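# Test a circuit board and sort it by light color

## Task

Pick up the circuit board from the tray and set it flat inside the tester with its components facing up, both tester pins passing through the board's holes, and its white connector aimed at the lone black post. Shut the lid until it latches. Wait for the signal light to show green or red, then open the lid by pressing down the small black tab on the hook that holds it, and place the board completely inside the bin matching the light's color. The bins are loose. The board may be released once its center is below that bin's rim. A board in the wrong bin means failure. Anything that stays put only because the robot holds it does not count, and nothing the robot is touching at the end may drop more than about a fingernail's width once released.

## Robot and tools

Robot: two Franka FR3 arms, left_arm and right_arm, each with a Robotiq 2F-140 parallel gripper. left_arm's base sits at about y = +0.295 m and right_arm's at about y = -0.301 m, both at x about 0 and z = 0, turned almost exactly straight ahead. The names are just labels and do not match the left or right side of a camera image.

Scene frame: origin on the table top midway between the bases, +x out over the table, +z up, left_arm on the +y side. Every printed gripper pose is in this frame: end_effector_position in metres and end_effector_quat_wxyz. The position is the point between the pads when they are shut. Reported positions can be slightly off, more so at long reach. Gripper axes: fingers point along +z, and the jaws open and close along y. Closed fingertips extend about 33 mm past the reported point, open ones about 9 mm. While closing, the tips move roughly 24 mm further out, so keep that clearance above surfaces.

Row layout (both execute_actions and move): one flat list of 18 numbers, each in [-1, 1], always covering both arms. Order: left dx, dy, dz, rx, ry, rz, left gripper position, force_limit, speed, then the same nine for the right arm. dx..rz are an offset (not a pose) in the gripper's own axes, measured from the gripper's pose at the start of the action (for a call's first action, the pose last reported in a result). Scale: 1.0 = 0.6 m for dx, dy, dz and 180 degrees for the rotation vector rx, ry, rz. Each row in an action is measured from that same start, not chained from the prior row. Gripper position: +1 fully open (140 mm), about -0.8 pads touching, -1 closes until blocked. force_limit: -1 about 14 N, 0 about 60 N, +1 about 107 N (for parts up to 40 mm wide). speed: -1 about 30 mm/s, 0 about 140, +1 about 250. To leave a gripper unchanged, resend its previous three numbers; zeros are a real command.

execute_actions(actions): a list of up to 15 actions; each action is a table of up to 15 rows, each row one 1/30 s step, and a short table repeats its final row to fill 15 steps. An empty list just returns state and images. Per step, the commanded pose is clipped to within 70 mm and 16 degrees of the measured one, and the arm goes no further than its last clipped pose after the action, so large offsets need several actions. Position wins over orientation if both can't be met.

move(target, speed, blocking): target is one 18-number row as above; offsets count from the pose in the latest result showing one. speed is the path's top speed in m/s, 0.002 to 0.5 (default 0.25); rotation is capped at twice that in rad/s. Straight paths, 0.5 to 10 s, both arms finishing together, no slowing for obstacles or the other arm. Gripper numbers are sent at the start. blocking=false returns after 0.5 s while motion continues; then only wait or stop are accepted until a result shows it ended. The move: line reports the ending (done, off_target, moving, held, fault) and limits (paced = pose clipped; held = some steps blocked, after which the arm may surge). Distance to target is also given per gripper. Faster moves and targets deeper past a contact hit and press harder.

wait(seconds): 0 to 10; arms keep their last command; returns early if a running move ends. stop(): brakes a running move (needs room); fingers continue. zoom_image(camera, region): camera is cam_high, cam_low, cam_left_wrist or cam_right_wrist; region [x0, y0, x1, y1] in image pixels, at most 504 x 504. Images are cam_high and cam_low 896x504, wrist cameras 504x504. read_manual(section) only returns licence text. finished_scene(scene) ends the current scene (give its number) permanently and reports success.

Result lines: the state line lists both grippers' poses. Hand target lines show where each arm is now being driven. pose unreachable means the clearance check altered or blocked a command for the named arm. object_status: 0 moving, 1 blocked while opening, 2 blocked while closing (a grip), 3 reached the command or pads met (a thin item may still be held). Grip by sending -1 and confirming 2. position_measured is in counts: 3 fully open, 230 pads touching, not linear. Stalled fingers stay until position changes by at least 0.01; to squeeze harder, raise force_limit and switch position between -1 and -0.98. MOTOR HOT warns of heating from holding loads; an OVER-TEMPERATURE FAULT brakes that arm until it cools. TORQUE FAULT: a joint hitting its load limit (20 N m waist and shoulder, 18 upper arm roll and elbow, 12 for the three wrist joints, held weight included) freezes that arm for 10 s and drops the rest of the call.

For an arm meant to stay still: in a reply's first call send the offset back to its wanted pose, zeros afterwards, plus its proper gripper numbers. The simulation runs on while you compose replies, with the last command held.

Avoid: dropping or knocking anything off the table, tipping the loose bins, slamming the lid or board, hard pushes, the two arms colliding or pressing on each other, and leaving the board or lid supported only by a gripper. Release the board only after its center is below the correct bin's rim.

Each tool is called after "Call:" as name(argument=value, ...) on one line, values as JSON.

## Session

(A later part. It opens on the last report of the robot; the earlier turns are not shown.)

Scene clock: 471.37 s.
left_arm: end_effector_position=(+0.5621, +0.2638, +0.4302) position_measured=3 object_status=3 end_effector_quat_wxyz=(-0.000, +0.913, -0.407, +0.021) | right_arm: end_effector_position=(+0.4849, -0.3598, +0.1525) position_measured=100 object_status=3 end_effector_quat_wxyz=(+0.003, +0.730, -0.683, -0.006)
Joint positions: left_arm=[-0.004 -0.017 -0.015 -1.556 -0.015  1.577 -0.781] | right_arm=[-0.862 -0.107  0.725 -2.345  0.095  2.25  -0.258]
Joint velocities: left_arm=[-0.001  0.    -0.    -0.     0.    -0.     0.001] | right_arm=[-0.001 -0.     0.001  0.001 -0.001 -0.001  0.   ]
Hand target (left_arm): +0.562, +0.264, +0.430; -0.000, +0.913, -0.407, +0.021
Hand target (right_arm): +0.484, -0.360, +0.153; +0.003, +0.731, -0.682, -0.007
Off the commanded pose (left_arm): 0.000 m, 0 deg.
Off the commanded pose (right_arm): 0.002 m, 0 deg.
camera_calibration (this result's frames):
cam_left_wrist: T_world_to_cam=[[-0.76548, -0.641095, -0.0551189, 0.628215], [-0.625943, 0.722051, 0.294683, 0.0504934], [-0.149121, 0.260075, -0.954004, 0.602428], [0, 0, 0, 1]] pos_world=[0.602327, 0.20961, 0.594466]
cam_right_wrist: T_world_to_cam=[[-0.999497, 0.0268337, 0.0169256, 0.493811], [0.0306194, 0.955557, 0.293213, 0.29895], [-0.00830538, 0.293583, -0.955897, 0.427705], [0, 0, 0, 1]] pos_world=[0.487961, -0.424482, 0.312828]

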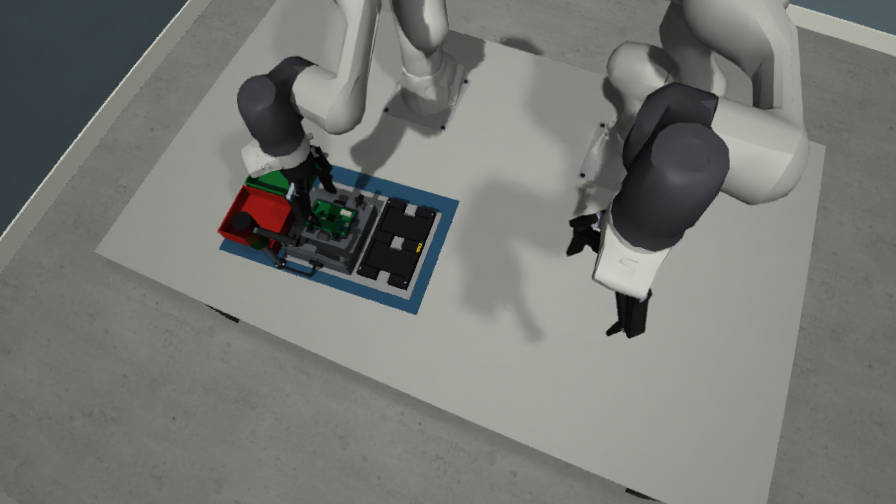

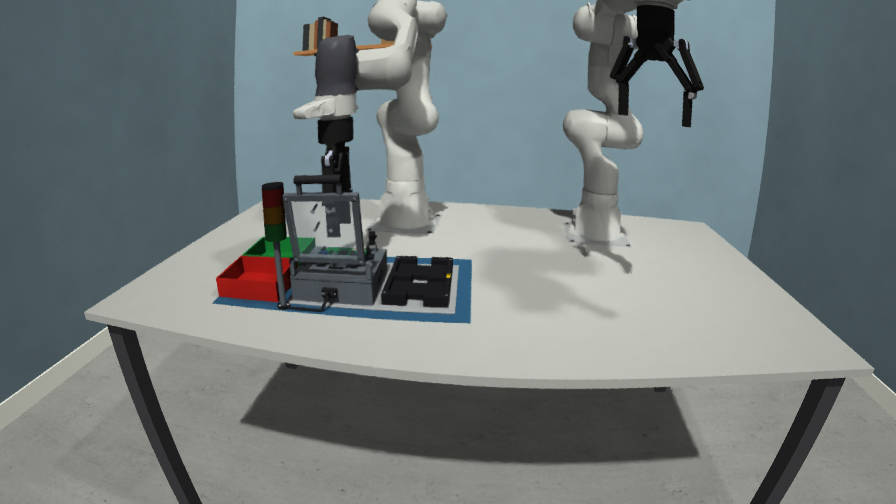

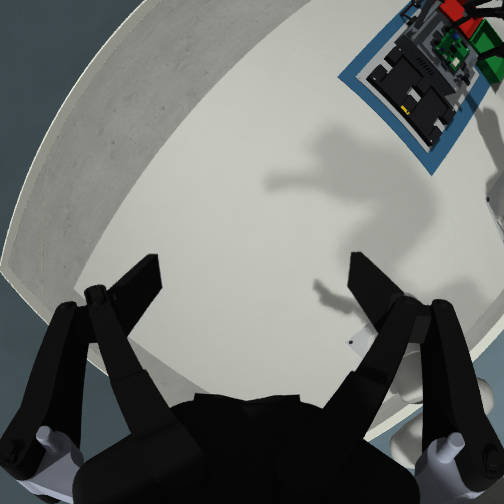

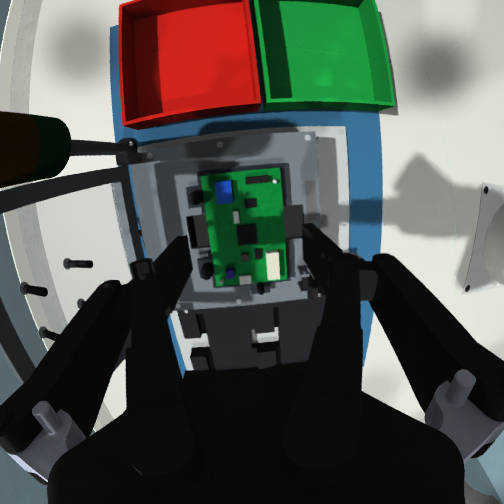

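Call:
move(target=[0,0,0,0,0,0,1,0,0,-0.004,-0.0587,-0.28,0,0,0,-0.5,0,0], speed=0.25)

Call:
move(target=[0,0,0,0,0,0,1,0,0,0.013,-0.185,0,0,0,0,-0.5,0,0], speed=0.2)

Scene clock: 483.10 s.
left_arm: end_effector_position=(+0.5621, +0.2638, +0.4302) position_measured=3 object_status=3 end_effector_quat_wxyz=(-0.000, +0.913, -0.407, +0.021) | right_arm: end_effector_position=(+0.5238, -0.3598, +0.3204) position_measured=192 object_status=3 end_effector_quat_wxyz=(+0.001, +0.730, -0.684, -0.003)
Joint positions: left_arm=[-0.004 -0.017 -0.015 -1.556 -0.015  1.577 -0.781] | right_arm=[-0.865 -0.14   0.701 -1.928  0.094  1.813 -0.249]
Joint velocities: left_arm=[-0.     0.    -0.001 -0.002 -0.     0.    -0.   ] | right_arm=[ 0.     0.001  0.001  0.001  0.001 -0.013  0.006]
Hand target (left_arm): +0.562, +0.264, +0.430; -0.000, +0.913, -0.407, +0.021
Hand target (right_arm): +0.522, -0.360, +0.320; +0.003, +0.728, -0.685, -0.005
Off the commanded pose (left_arm): 0.000 m, 0 deg.
Off the commanded pose (right_arm): 0.004 m, 0 deg.
move: off_target (right_arm)
camera_calibration (this result's frames):
cam_left_wrist: T_world_to_cam=[[-0.765479, -0.641095, -0.0551189, 0.628215], [-0.625943, 0.722051, 0.294683, 0.0504935], [-0.149121, 0.260075, -0.954004, 0.602428], [0, 0, 0, 1]] pos_world=[0.602327, 0.20961, 0.594466]
cam_right_wrist: T_world_to_cam=[[-0.999561, 0.0275511, 0.0109255, 0.53202], [0.0295399, 0.956103, 0.29154, 0.249804], [-0.00241362, 0.291734, -0.956496, 0.585004], [0, 0, 0, 1]] pos_world=[0.52582, -0.424162, 0.480914]

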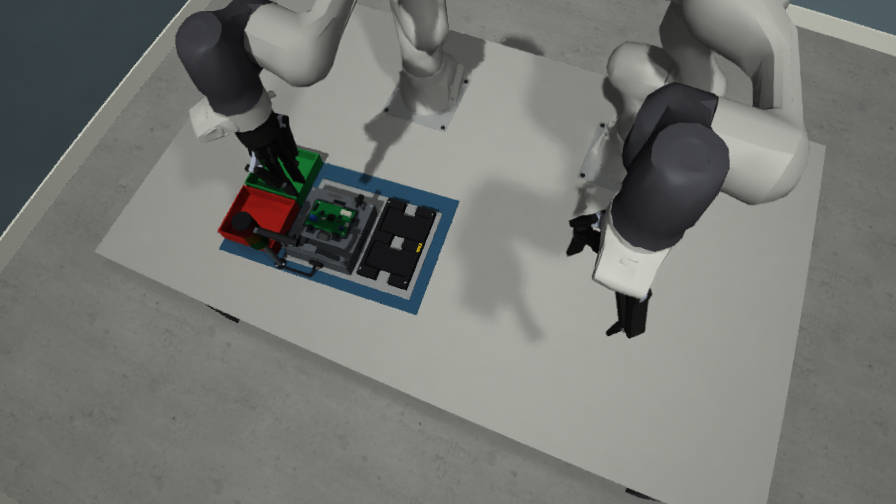

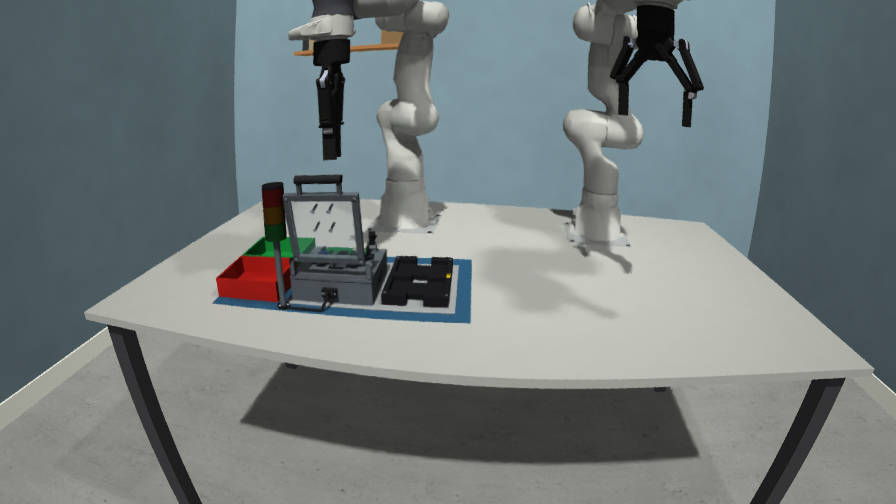

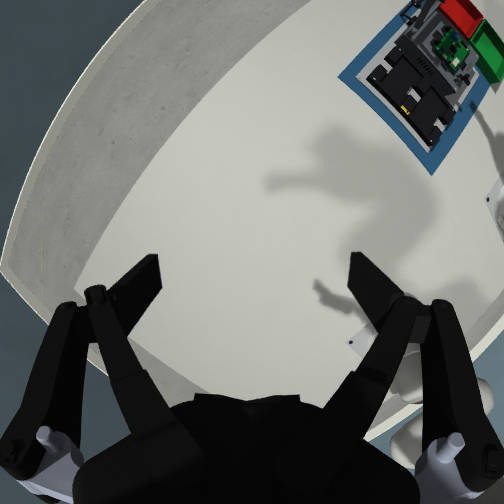

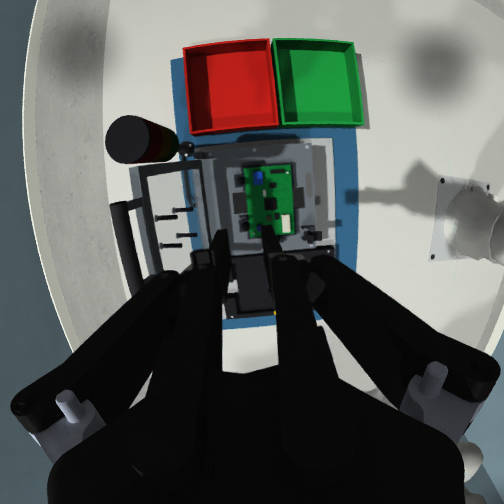

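Scene clock: 484.47 s.
left_arm: end_effector_position=(+0.5621, +0.2638, +0.4302) position_measured=3 object_status=3 end_effector_quat_wxyz=(-0.000, +0.913, -0.407, +0.021) | right_arm: end_effector_position=(+0.6380, -0.3592, +0.3199) position_measured=192 object_status=3 end_effector_quat_wxyz=(+0.001, +0.735, -0.678, +0.000)
Joint positions: left_arm=[-0.004 -0.017 -0.015 -1.556 -0.015  1.577 -0.781] | right_arm=[-0.676  0.323  0.701 -1.464 -0.21   1.711 -0.045]
Joint velocities: left_arm=[-0.001  0.    -0.001 -0.001 -0.     0.001 -0.   ] | right_arm=[ 0.006  0.001 -0.008  0.002  0.    -0.01   0.026]
Hand target (left_arm): +0.562, +0.264, +0.430; -0.000, +0.913, -0.407, +0.021
Hand target (right_arm): +0.637, -0.360, +0.319; +0.004, +0.731, -0.682, -0.001
Off the commanded pose (left_arm): 0.000 m, 0 deg.
Off the commanded pose (right_arm): 0.003 m, 1 deg.
move: done
camera_calibration (this result's frames):
cam_left_wrist: T_world_to_cam=[[-0.765479, -0.641095, -0.0551188, 0.628215], [-0.625943, 0.722051, 0.294683, 0.0504935], [-0.149121, 0.260075, -0.954004, 0.602429], [0, 0, 0, 1]] pos_world=[0.602327, 0.20961, 0.594466]
cam_right_wrist: T_world_to_cam=[[-0.999915, 0.0116951, 0.00568034, 0.642376], [0.0128342, 0.957728, 0.28739, 0.258654], [-0.00207917, 0.287439, -0.957797, 0.583226], [0, 0, 0, 1]] pos_world=[0.640215, -0.422875, 0.480628]

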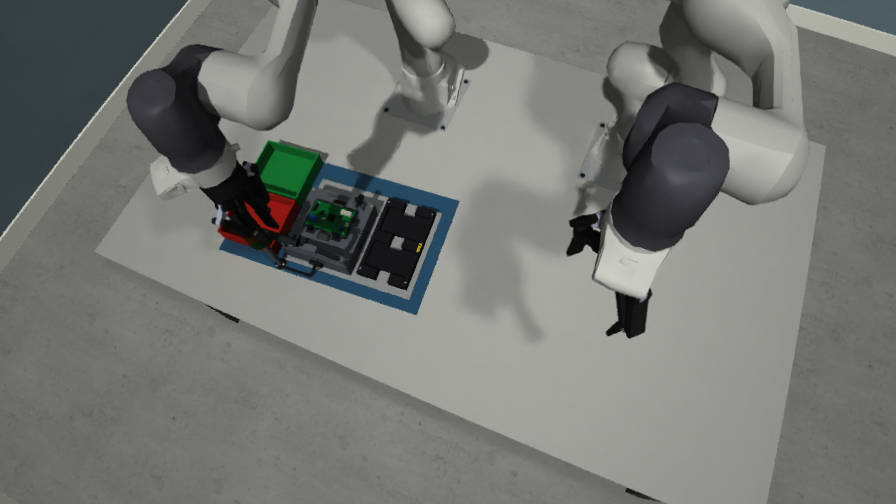

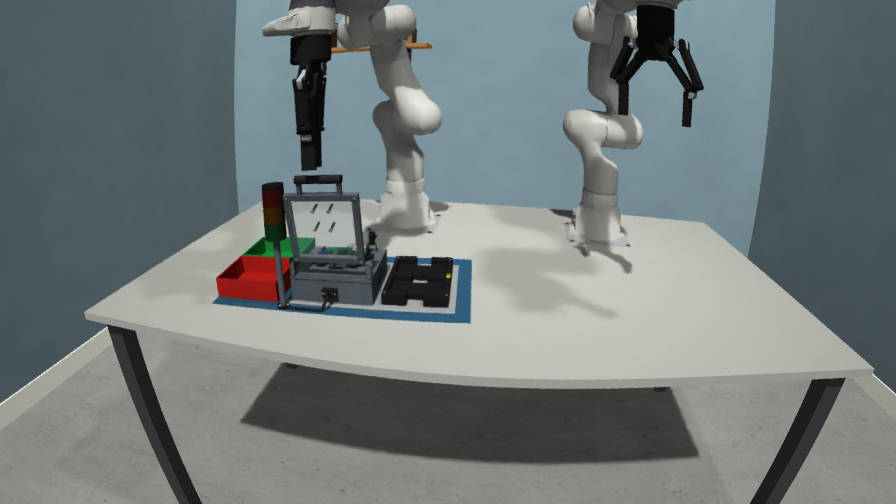

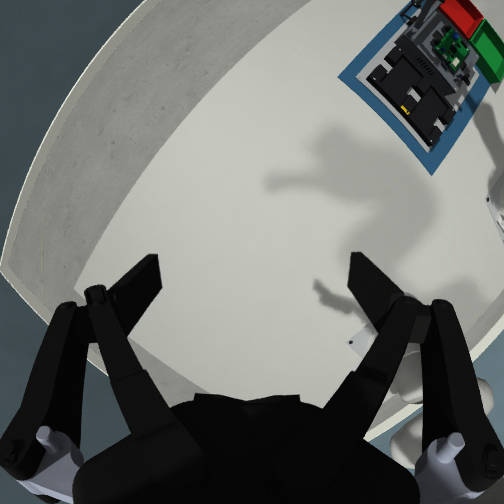

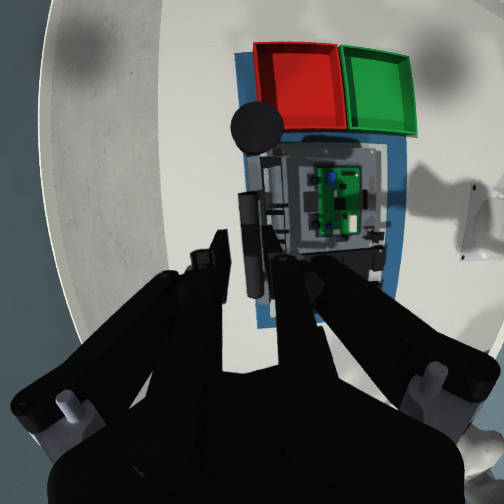

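Call:
zoom_image(camera="cam_right_wrist", region=[170, 160, 330, 320])

Region (170, 160, 330, 320) of cam_right_wrist's 504x504 image, scaled by 3.150, with more detail than that image has.

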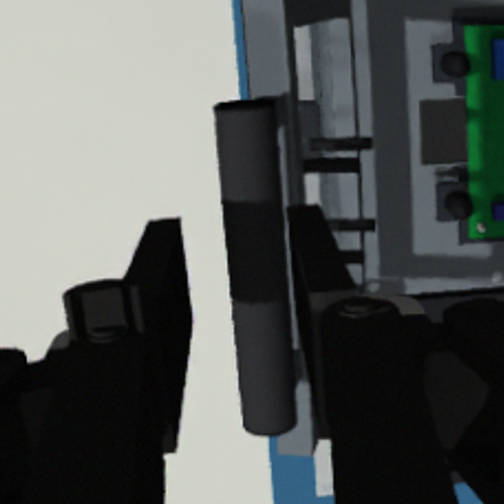

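Call:
move(target=[0,0,0,0,0,0,1,0,0,-0.007,0.012,0.07,0,0,0,-0.5,0,0], speed=0.08)

Scene clock: 495.77 s.
left_arm: end_effector_position=(+0.5621, +0.2638, +0.4302) position_measured=3 object_status=3 end_effector_quat_wxyz=(-0.000, +0.913, -0.407, +0.021) | right_arm: end_effector_position=(+0.6288, -0.3556, +0.2781) position_measured=192 object_status=3 end_effector_quat_wxyz=(+0.003, +0.734, -0.679, -0.001)
Joint positions: left_arm=[-0.004 -0.017 -0.015 -1.556 -0.015  1.577 -0.781] | right_arm=[-0.701  0.293  0.702 -1.609 -0.198  1.824 -0.039]
Joint velocities: left_arm=[-0.     0.    -0.001 -0.003  0.001 -0.001  0.   ] | right_arm=[-0.001  0.    -0.    -0.003  0.001  0.013 -0.   ]
Hand target (left_arm): +0.562, +0.264, +0.430; -0.000, +0.913, -0.407, +0.021
Hand target (right_arm): +0.630, -0.355, +0.278; +0.001, +0.736, -0.677, -0.000
Off the commanded pose (left_arm): 0.000 m, 0 deg.
Off the commanded pose (right_arm): 0.002 m, 0 deg.
move: done
camera_calibration (this result's frames):
cam_left_wrist: T_world_to_cam=[[-0.765479, -0.641095, -0.0551187, 0.628215], [-0.625943, 0.722051, 0.294683, 0.0504934], [-0.149121, 0.260075, -0.954004, 0.602429], [0, 0, 0, 1]] pos_world=[0.602327, 0.209611, 0.594466]
cam_right_wrist: T_world_to_cam=[[-0.999836, 0.0150126, 0.0101435, 0.633268], [0.0172838, 0.958246, 0.285423, 0.265258], [-0.00543508, 0.285551, -0.958348, 0.543782], [0, 0, 0, 1]] pos_world=[0.631534, -0.418967, 0.438998]

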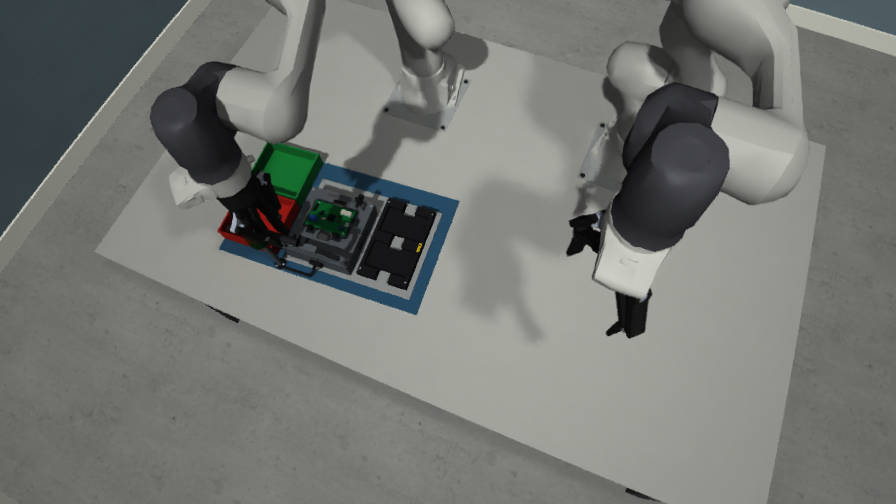

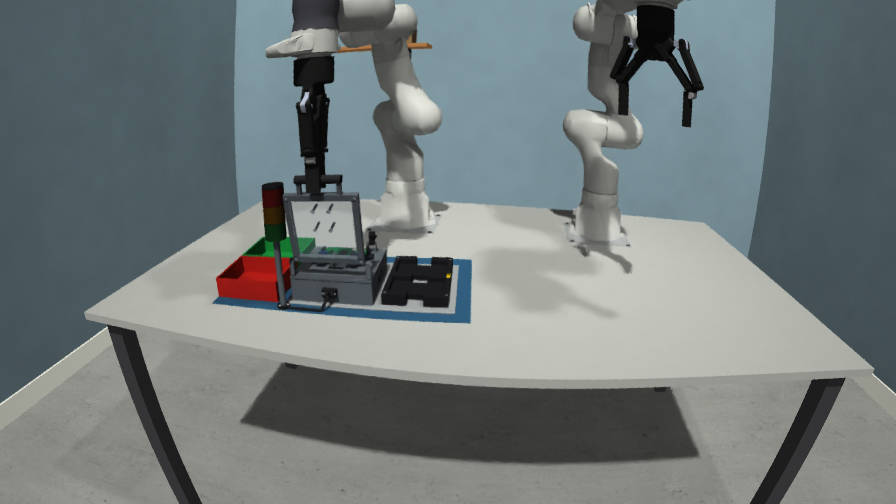

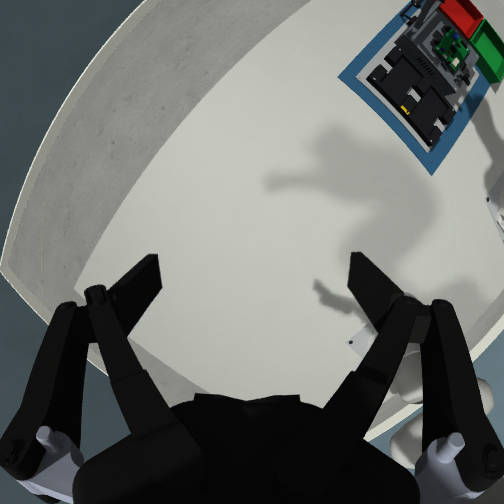

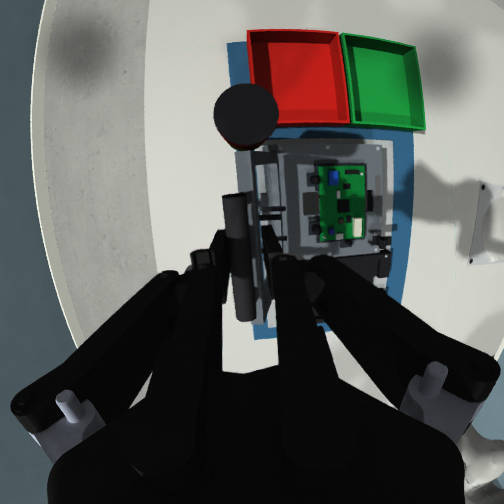

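Call:
move(target=[0,0,0,0,0,0,1,0,0,-0.0075,0.097,-0.015,0,0,0,-0.5,0,0], speed=0.1)

Call:
move(target=[0,0,0,0,0,0,1,0,0,-0.008,0.1,0.018,0,0,0,-0.5,0,0], speed=0.1)

Scene clock: 510.20 s.
left_arm: end_effector_position=(+0.5621, +0.2638, +0.4302) position_measured=3 object_status=3 end_effector_quat_wxyz=(-0.000, +0.913, -0.407, +0.021) | right_arm: end_effector_position=(+0.5697, -0.3591, +0.2868) position_measured=192 object_status=3 end_effector_quat_wxyz=(+0.004, +0.727, -0.686, -0.001)
Joint positions: left_arm=[-0.004 -0.017 -0.015 -1.556 -0.015  1.577 -0.781] | right_arm=[-0.805  0.058  0.716 -1.838 -0.045  1.874 -0.126]
Joint velocities: left_arm=[ 0.001 -0.    -0.     0.     0.     0.    -0.   ] | right_arm=[-0.006 -0.003  0.    -0.005  0.009  0.004 -0.039]
Hand target (left_arm): +0.562, +0.264, +0.430; -0.000, +0.913, -0.407, +0.021
Hand target (right_arm): +0.570, -0.356, +0.288; +0.002, +0.733, -0.680, -0.002
Off the commanded pose (left_arm): 0.000 m, 0 deg.
Off the commanded pose (right_arm): 0.004 m, 1 deg.
move: off_target (right_arm)
camera_calibration (this result's frames):
cam_left_wrist: T_world_to_cam=[[-0.765479, -0.641095, -0.0551187, 0.628215], [-0.625943, 0.722051, 0.294683, 0.0504934], [-0.149121, 0.260075, -0.954004, 0.602429], [0, 0, 0, 1]] pos_world=[0.602327, 0.209611, 0.594466]
cam_right_wrist: T_world_to_cam=[[-0.999296, 0.0355334, 0.0120213, 0.580673], [0.0374858, 0.957859, 0.284781, 0.255624], [-0.00139544, 0.285032, -0.958517, 0.55034], [0, 0, 0, 1]] pos_world=[0.57145, -0.422349, 0.447733]

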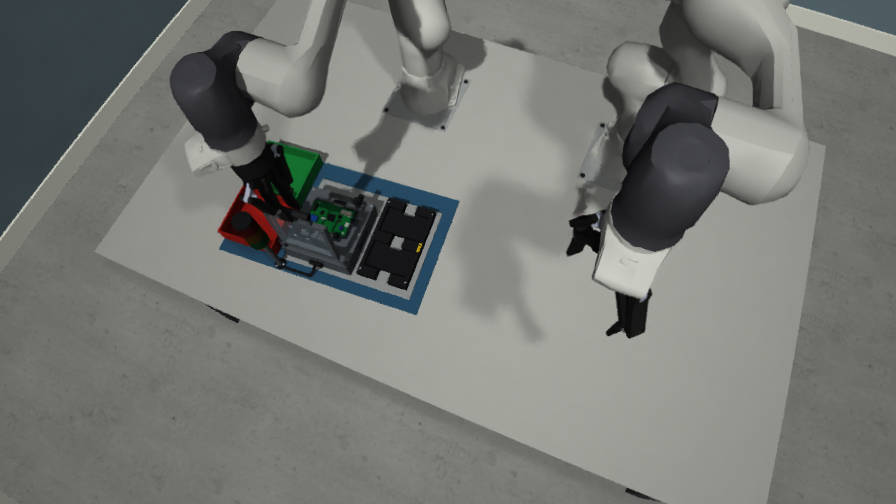

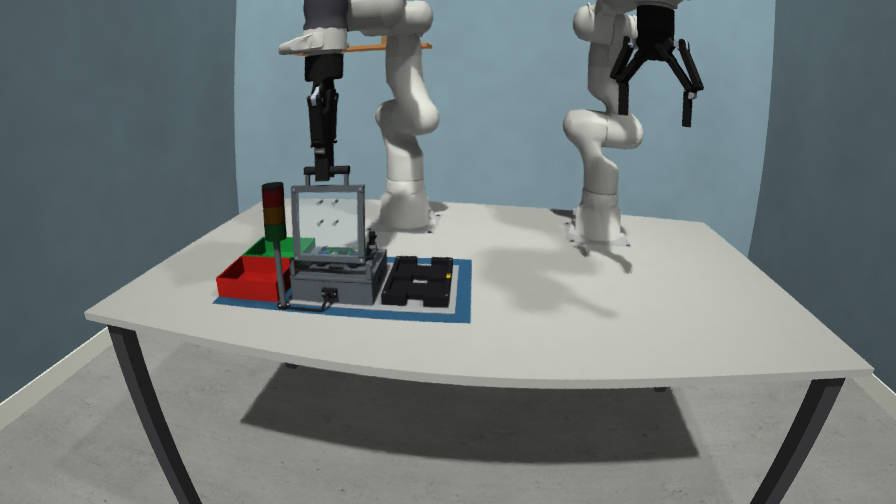

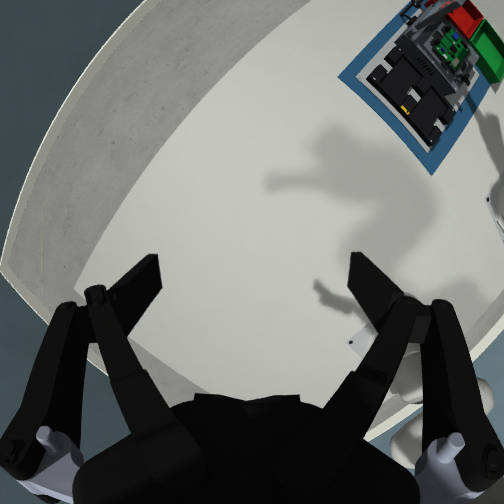

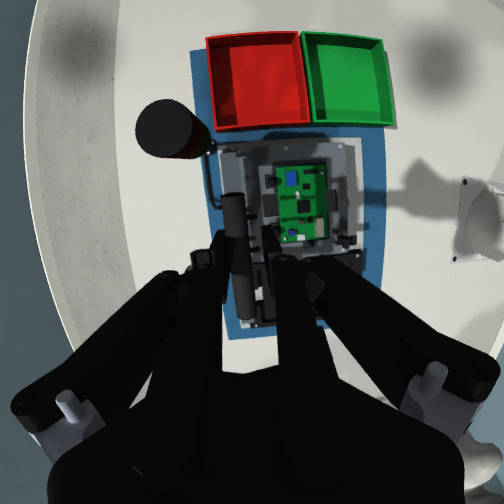

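Scene clock: 511.60 s.
left_arm: end_effector_position=(+0.5621, +0.2638, +0.4302) position_measured=3 object_status=3 end_effector_quat_wxyz=(-0.000, +0.913, -0.407, +0.021) | right_arm: end_effector_position=(+0.5096, -0.3579, +0.2774) position_measured=192 object_status=3 end_effector_quat_wxyz=(+0.003, +0.724, -0.690, -0.001)
Joint positions: left_arm=[-0.004 -0.017 -0.015 -1.556 -0.015  1.577 -0.781] | right_arm=[-0.818 -0.176  0.66  -2.074  0.111  1.928 -0.244]
Joint velocities: left_arm=[-0.001 -0.001  0.001 -0.     0.     0.    -0.001] | right_arm=[ 0.001  0.     0.001 -0.     0.001  0.    -0.015]
Hand target (left_arm): +0.562, +0.264, +0.430; -0.000, +0.913, -0.407, +0.021
Hand target (right_arm): +0.509, -0.357, +0.277; +0.003, +0.727, -0.687, -0.002
Off the commanded pose (left_arm): 0.000 m, 0 deg.
Off the commanded pose (right_arm): 0.001 m, 1 deg.
move: done
camera_calibration (this result's frames):
cam_left_wrist: T_world_to_cam=[[-0.765479, -0.641095, -0.0551188, 0.628215], [-0.625943, 0.722051, 0.294683, 0.0504934], [-0.149121, 0.260075, -0.954004, 0.602429], [0, 0, 0, 1]] pos_world=[0.602327, 0.20961, 0.594466]
cam_right_wrist: T_world_to_cam=[[-0.998913, 0.0456124, 0.00965389, 0.524751], [0.0464645, 0.95689, 0.286709, 0.254029], [0.00383977, 0.286846, -0.957969, 0.538732], [0, 0, 0, 1]] pos_world=[0.510308, -0.421545, 0.43819]

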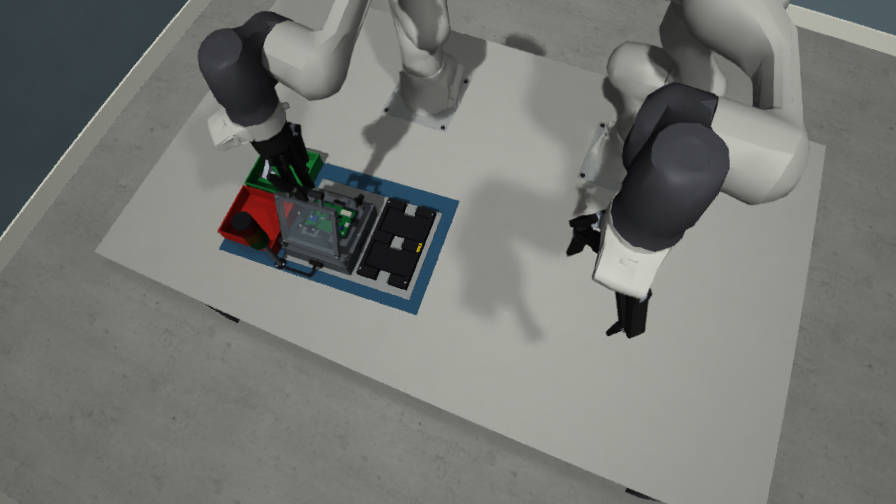

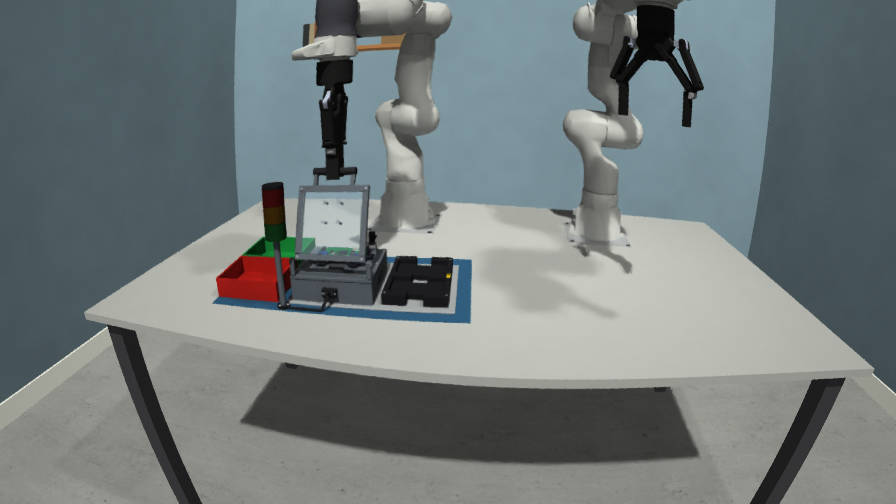

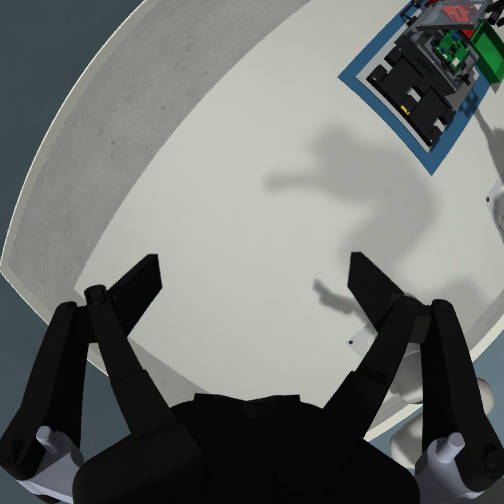

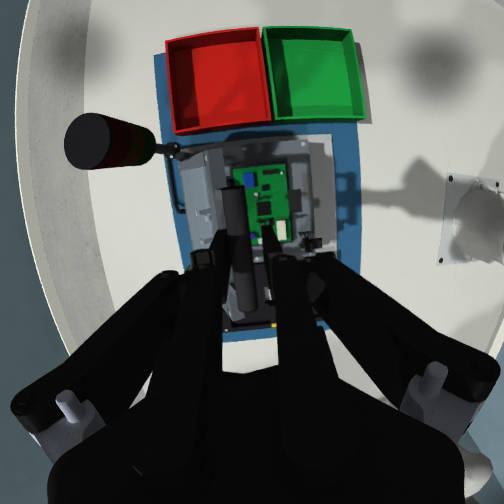

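Call:
move(target=[0,0,0,0,0,0,1,0,0,-0.009,0.08,0.042,0,0,-0.01,-0.5,0,0], speed=0.08)

Call:
execute_actions(actions=[[[0,0,0,0,0,0,1,0,0,0,0,0,0,0,0,-1,-1,-0.5]]])

Scene clock: 518.70 s.
left_arm: end_effector_position=(+0.5621, +0.2638, +0.4302) position_measured=3 object_status=3 end_effector_quat_wxyz=(-0.000, +0.913, -0.407, +0.021) | right_arm: end_effector_position=(+0.4628, -0.3594, +0.2526) position_measured=192 object_status=3 end_effector_quat_wxyz=(+0.002, +0.728, -0.686, +0.002)
Joint positions: left_arm=[-0.004 -0.017 -0.015 -1.556 -0.015  1.577 -0.781] | right_arm=[-0.771 -0.326  0.589 -2.274  0.191  1.994 -0.337]
Joint velocities: left_arm=[ 0.001  0.     0.     0.     0.002 -0.001 -0.002] | right_arm=[ 0.016  0.001 -0.017 -0.003  0.     0.004 -0.032]
Hand target (left_arm): +0.562, +0.264, +0.430; -0.000, +0.913, -0.407, +0.021
Hand target (right_arm): +0.461, -0.353, +0.253; +0.001, +0.735, -0.679, -0.002
Off the commanded pose (left_arm): 0.000 m, 0 deg.
Off the commanded pose (right_arm): 0.005 m, 1 deg.
move: off_target (right_arm)
camera_calibration (this result's frames):
cam_left_wrist: T_world_to_cam=[[-0.765479, -0.641095, -0.0551188, 0.628215], [-0.625943, 0.722051, 0.294683, 0.0504933], [-0.149121, 0.260075, -0.954004, 0.602428], [0, 0, 0, 1]] pos_world=[0.602327, 0.20961, 0.594466]
cam_right_wrist: T_world_to_cam=[[-0.999414, 0.0339738, 0.00427365, 0.475778], [0.033784, 0.958012, 0.28473, 0.271501], [0.00557914, 0.284707, -0.958598, 0.514123], [0, 0, 0, 1]] pos_world=[0.463458, -0.422639, 0.4135]

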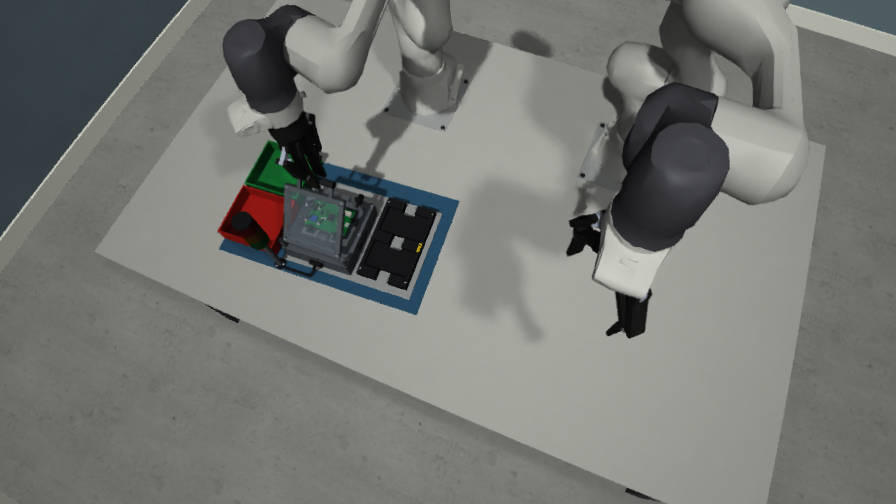

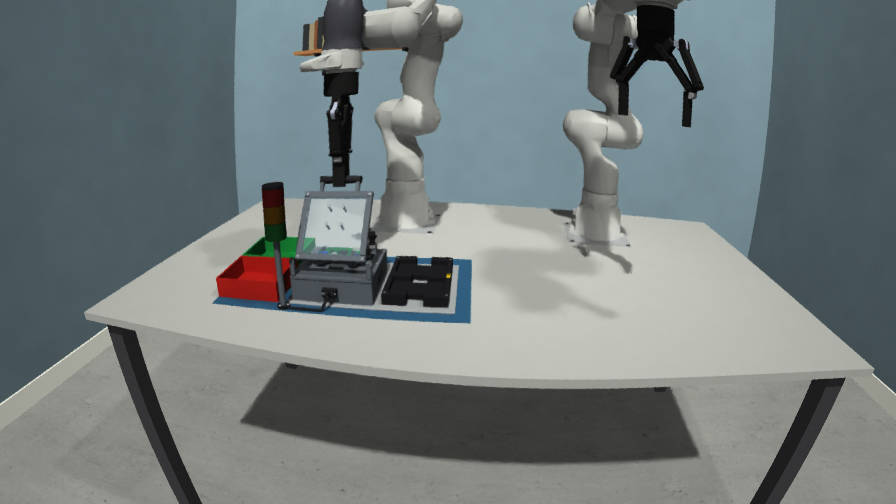

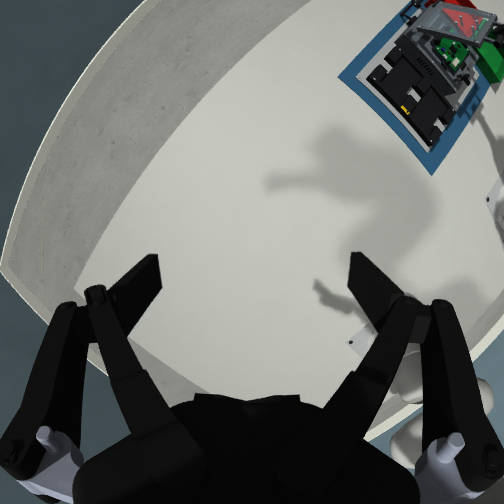

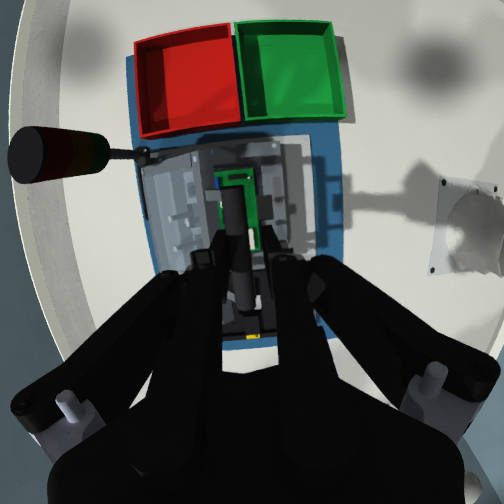

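Scene clock: 519.20 s.
left_arm: end_effector_position=(+0.5621, +0.2638, +0.4302) position_measured=3 object_status=3 end_effector_quat_wxyz=(-0.000, +0.913, -0.407, +0.021) | right_arm: end_effector_position=(+0.4652, -0.3595, +0.2510) position_measured=207 object_status=2 end_effector_quat_wxyz=(-0.000, +0.728, -0.686, +0.003)
Joint positions: left_arm=[-0.004 -0.017 -0.015 -1.556 -0.015  1.577 -0.781] | right_arm=[-0.771 -0.321  0.589 -2.275  0.192  2.003 -0.337]
Joint velocities: left_arm=[-0.002  0.     0.    -0.001 -0.     0.    -0.001] | right_arm=[ 0.001  0.     0.001 -0.002  0.001  0.001  0.   ]
Hand target (left_arm): +0.562, +0.264, +0.430; -0.000, +0.913, -0.407, +0.021
Hand target (right_arm): +0.463, -0.359, +0.253; +0.002, +0.728, -0.686, +0.002
Off the commanded pose (left_arm): 0.000 m, 0 deg.
Off the commanded pose (right_arm): 0.003 m, 0 deg.
camera_calibration (this result's frames):
cam_left_wrist: T_world_to_cam=[[-0.765479, -0.641095, -0.0551189, 0.628215], [-0.625943, 0.722051, 0.294683, 0.0504935], [-0.149121, 0.260075, -0.954004, 0.602429], [0, 0, 0, 1]] pos_world=[0.602327, 0.20961, 0.594466]
cam_right_wrist: T_world_to_cam=[[-0.999427, 0.0338449, -0.000109283, 0.479157], [0.0323939, 0.957504, 0.286595, 0.271946], [0.00980442, 0.286427, -0.958052, 0.5112], [0, 0, 0, 1]] pos_world=[0.465061, -0.423028, 0.41187]

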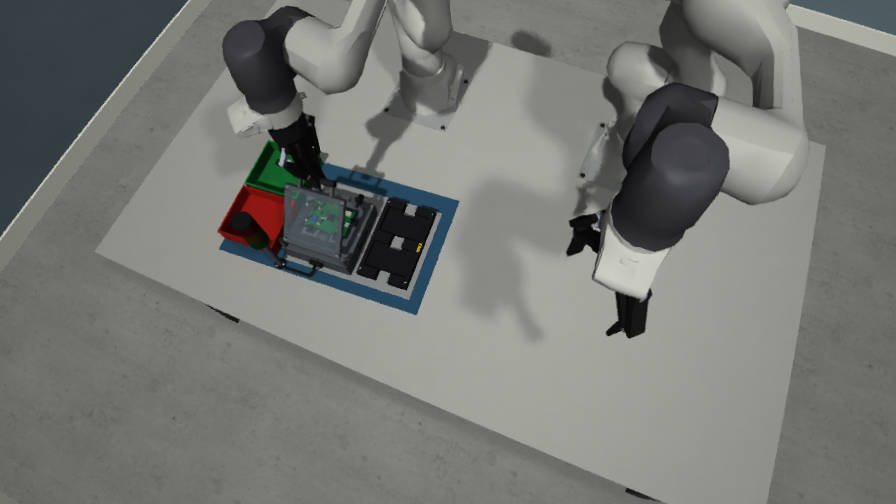

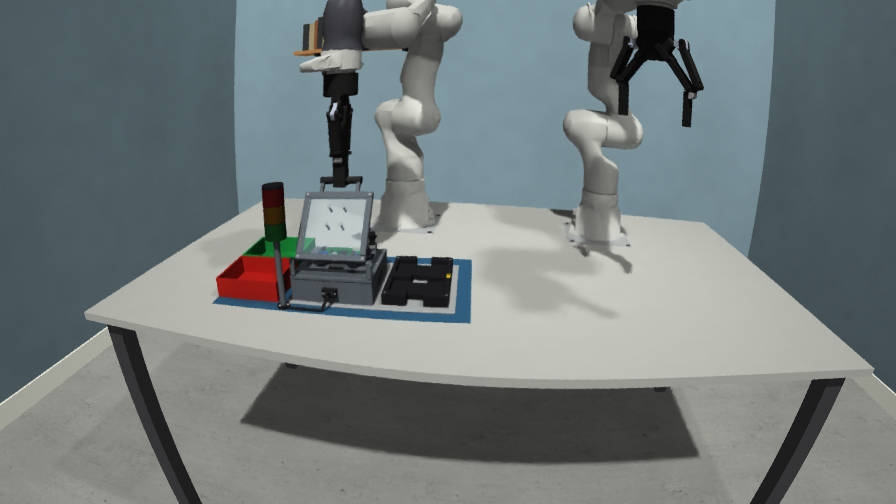

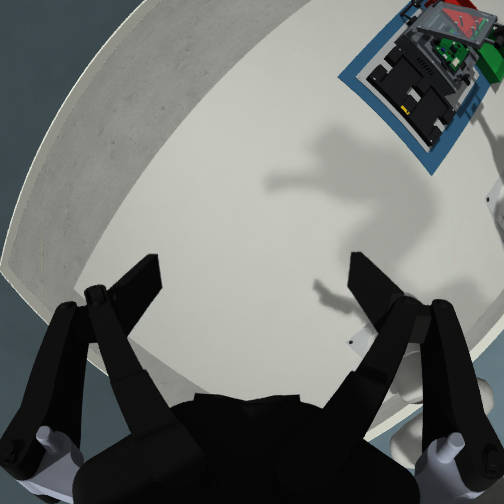

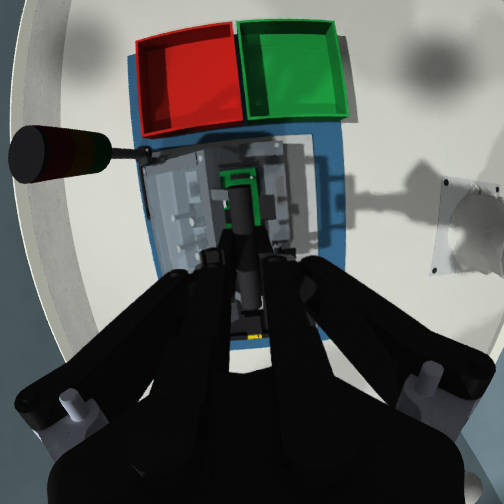

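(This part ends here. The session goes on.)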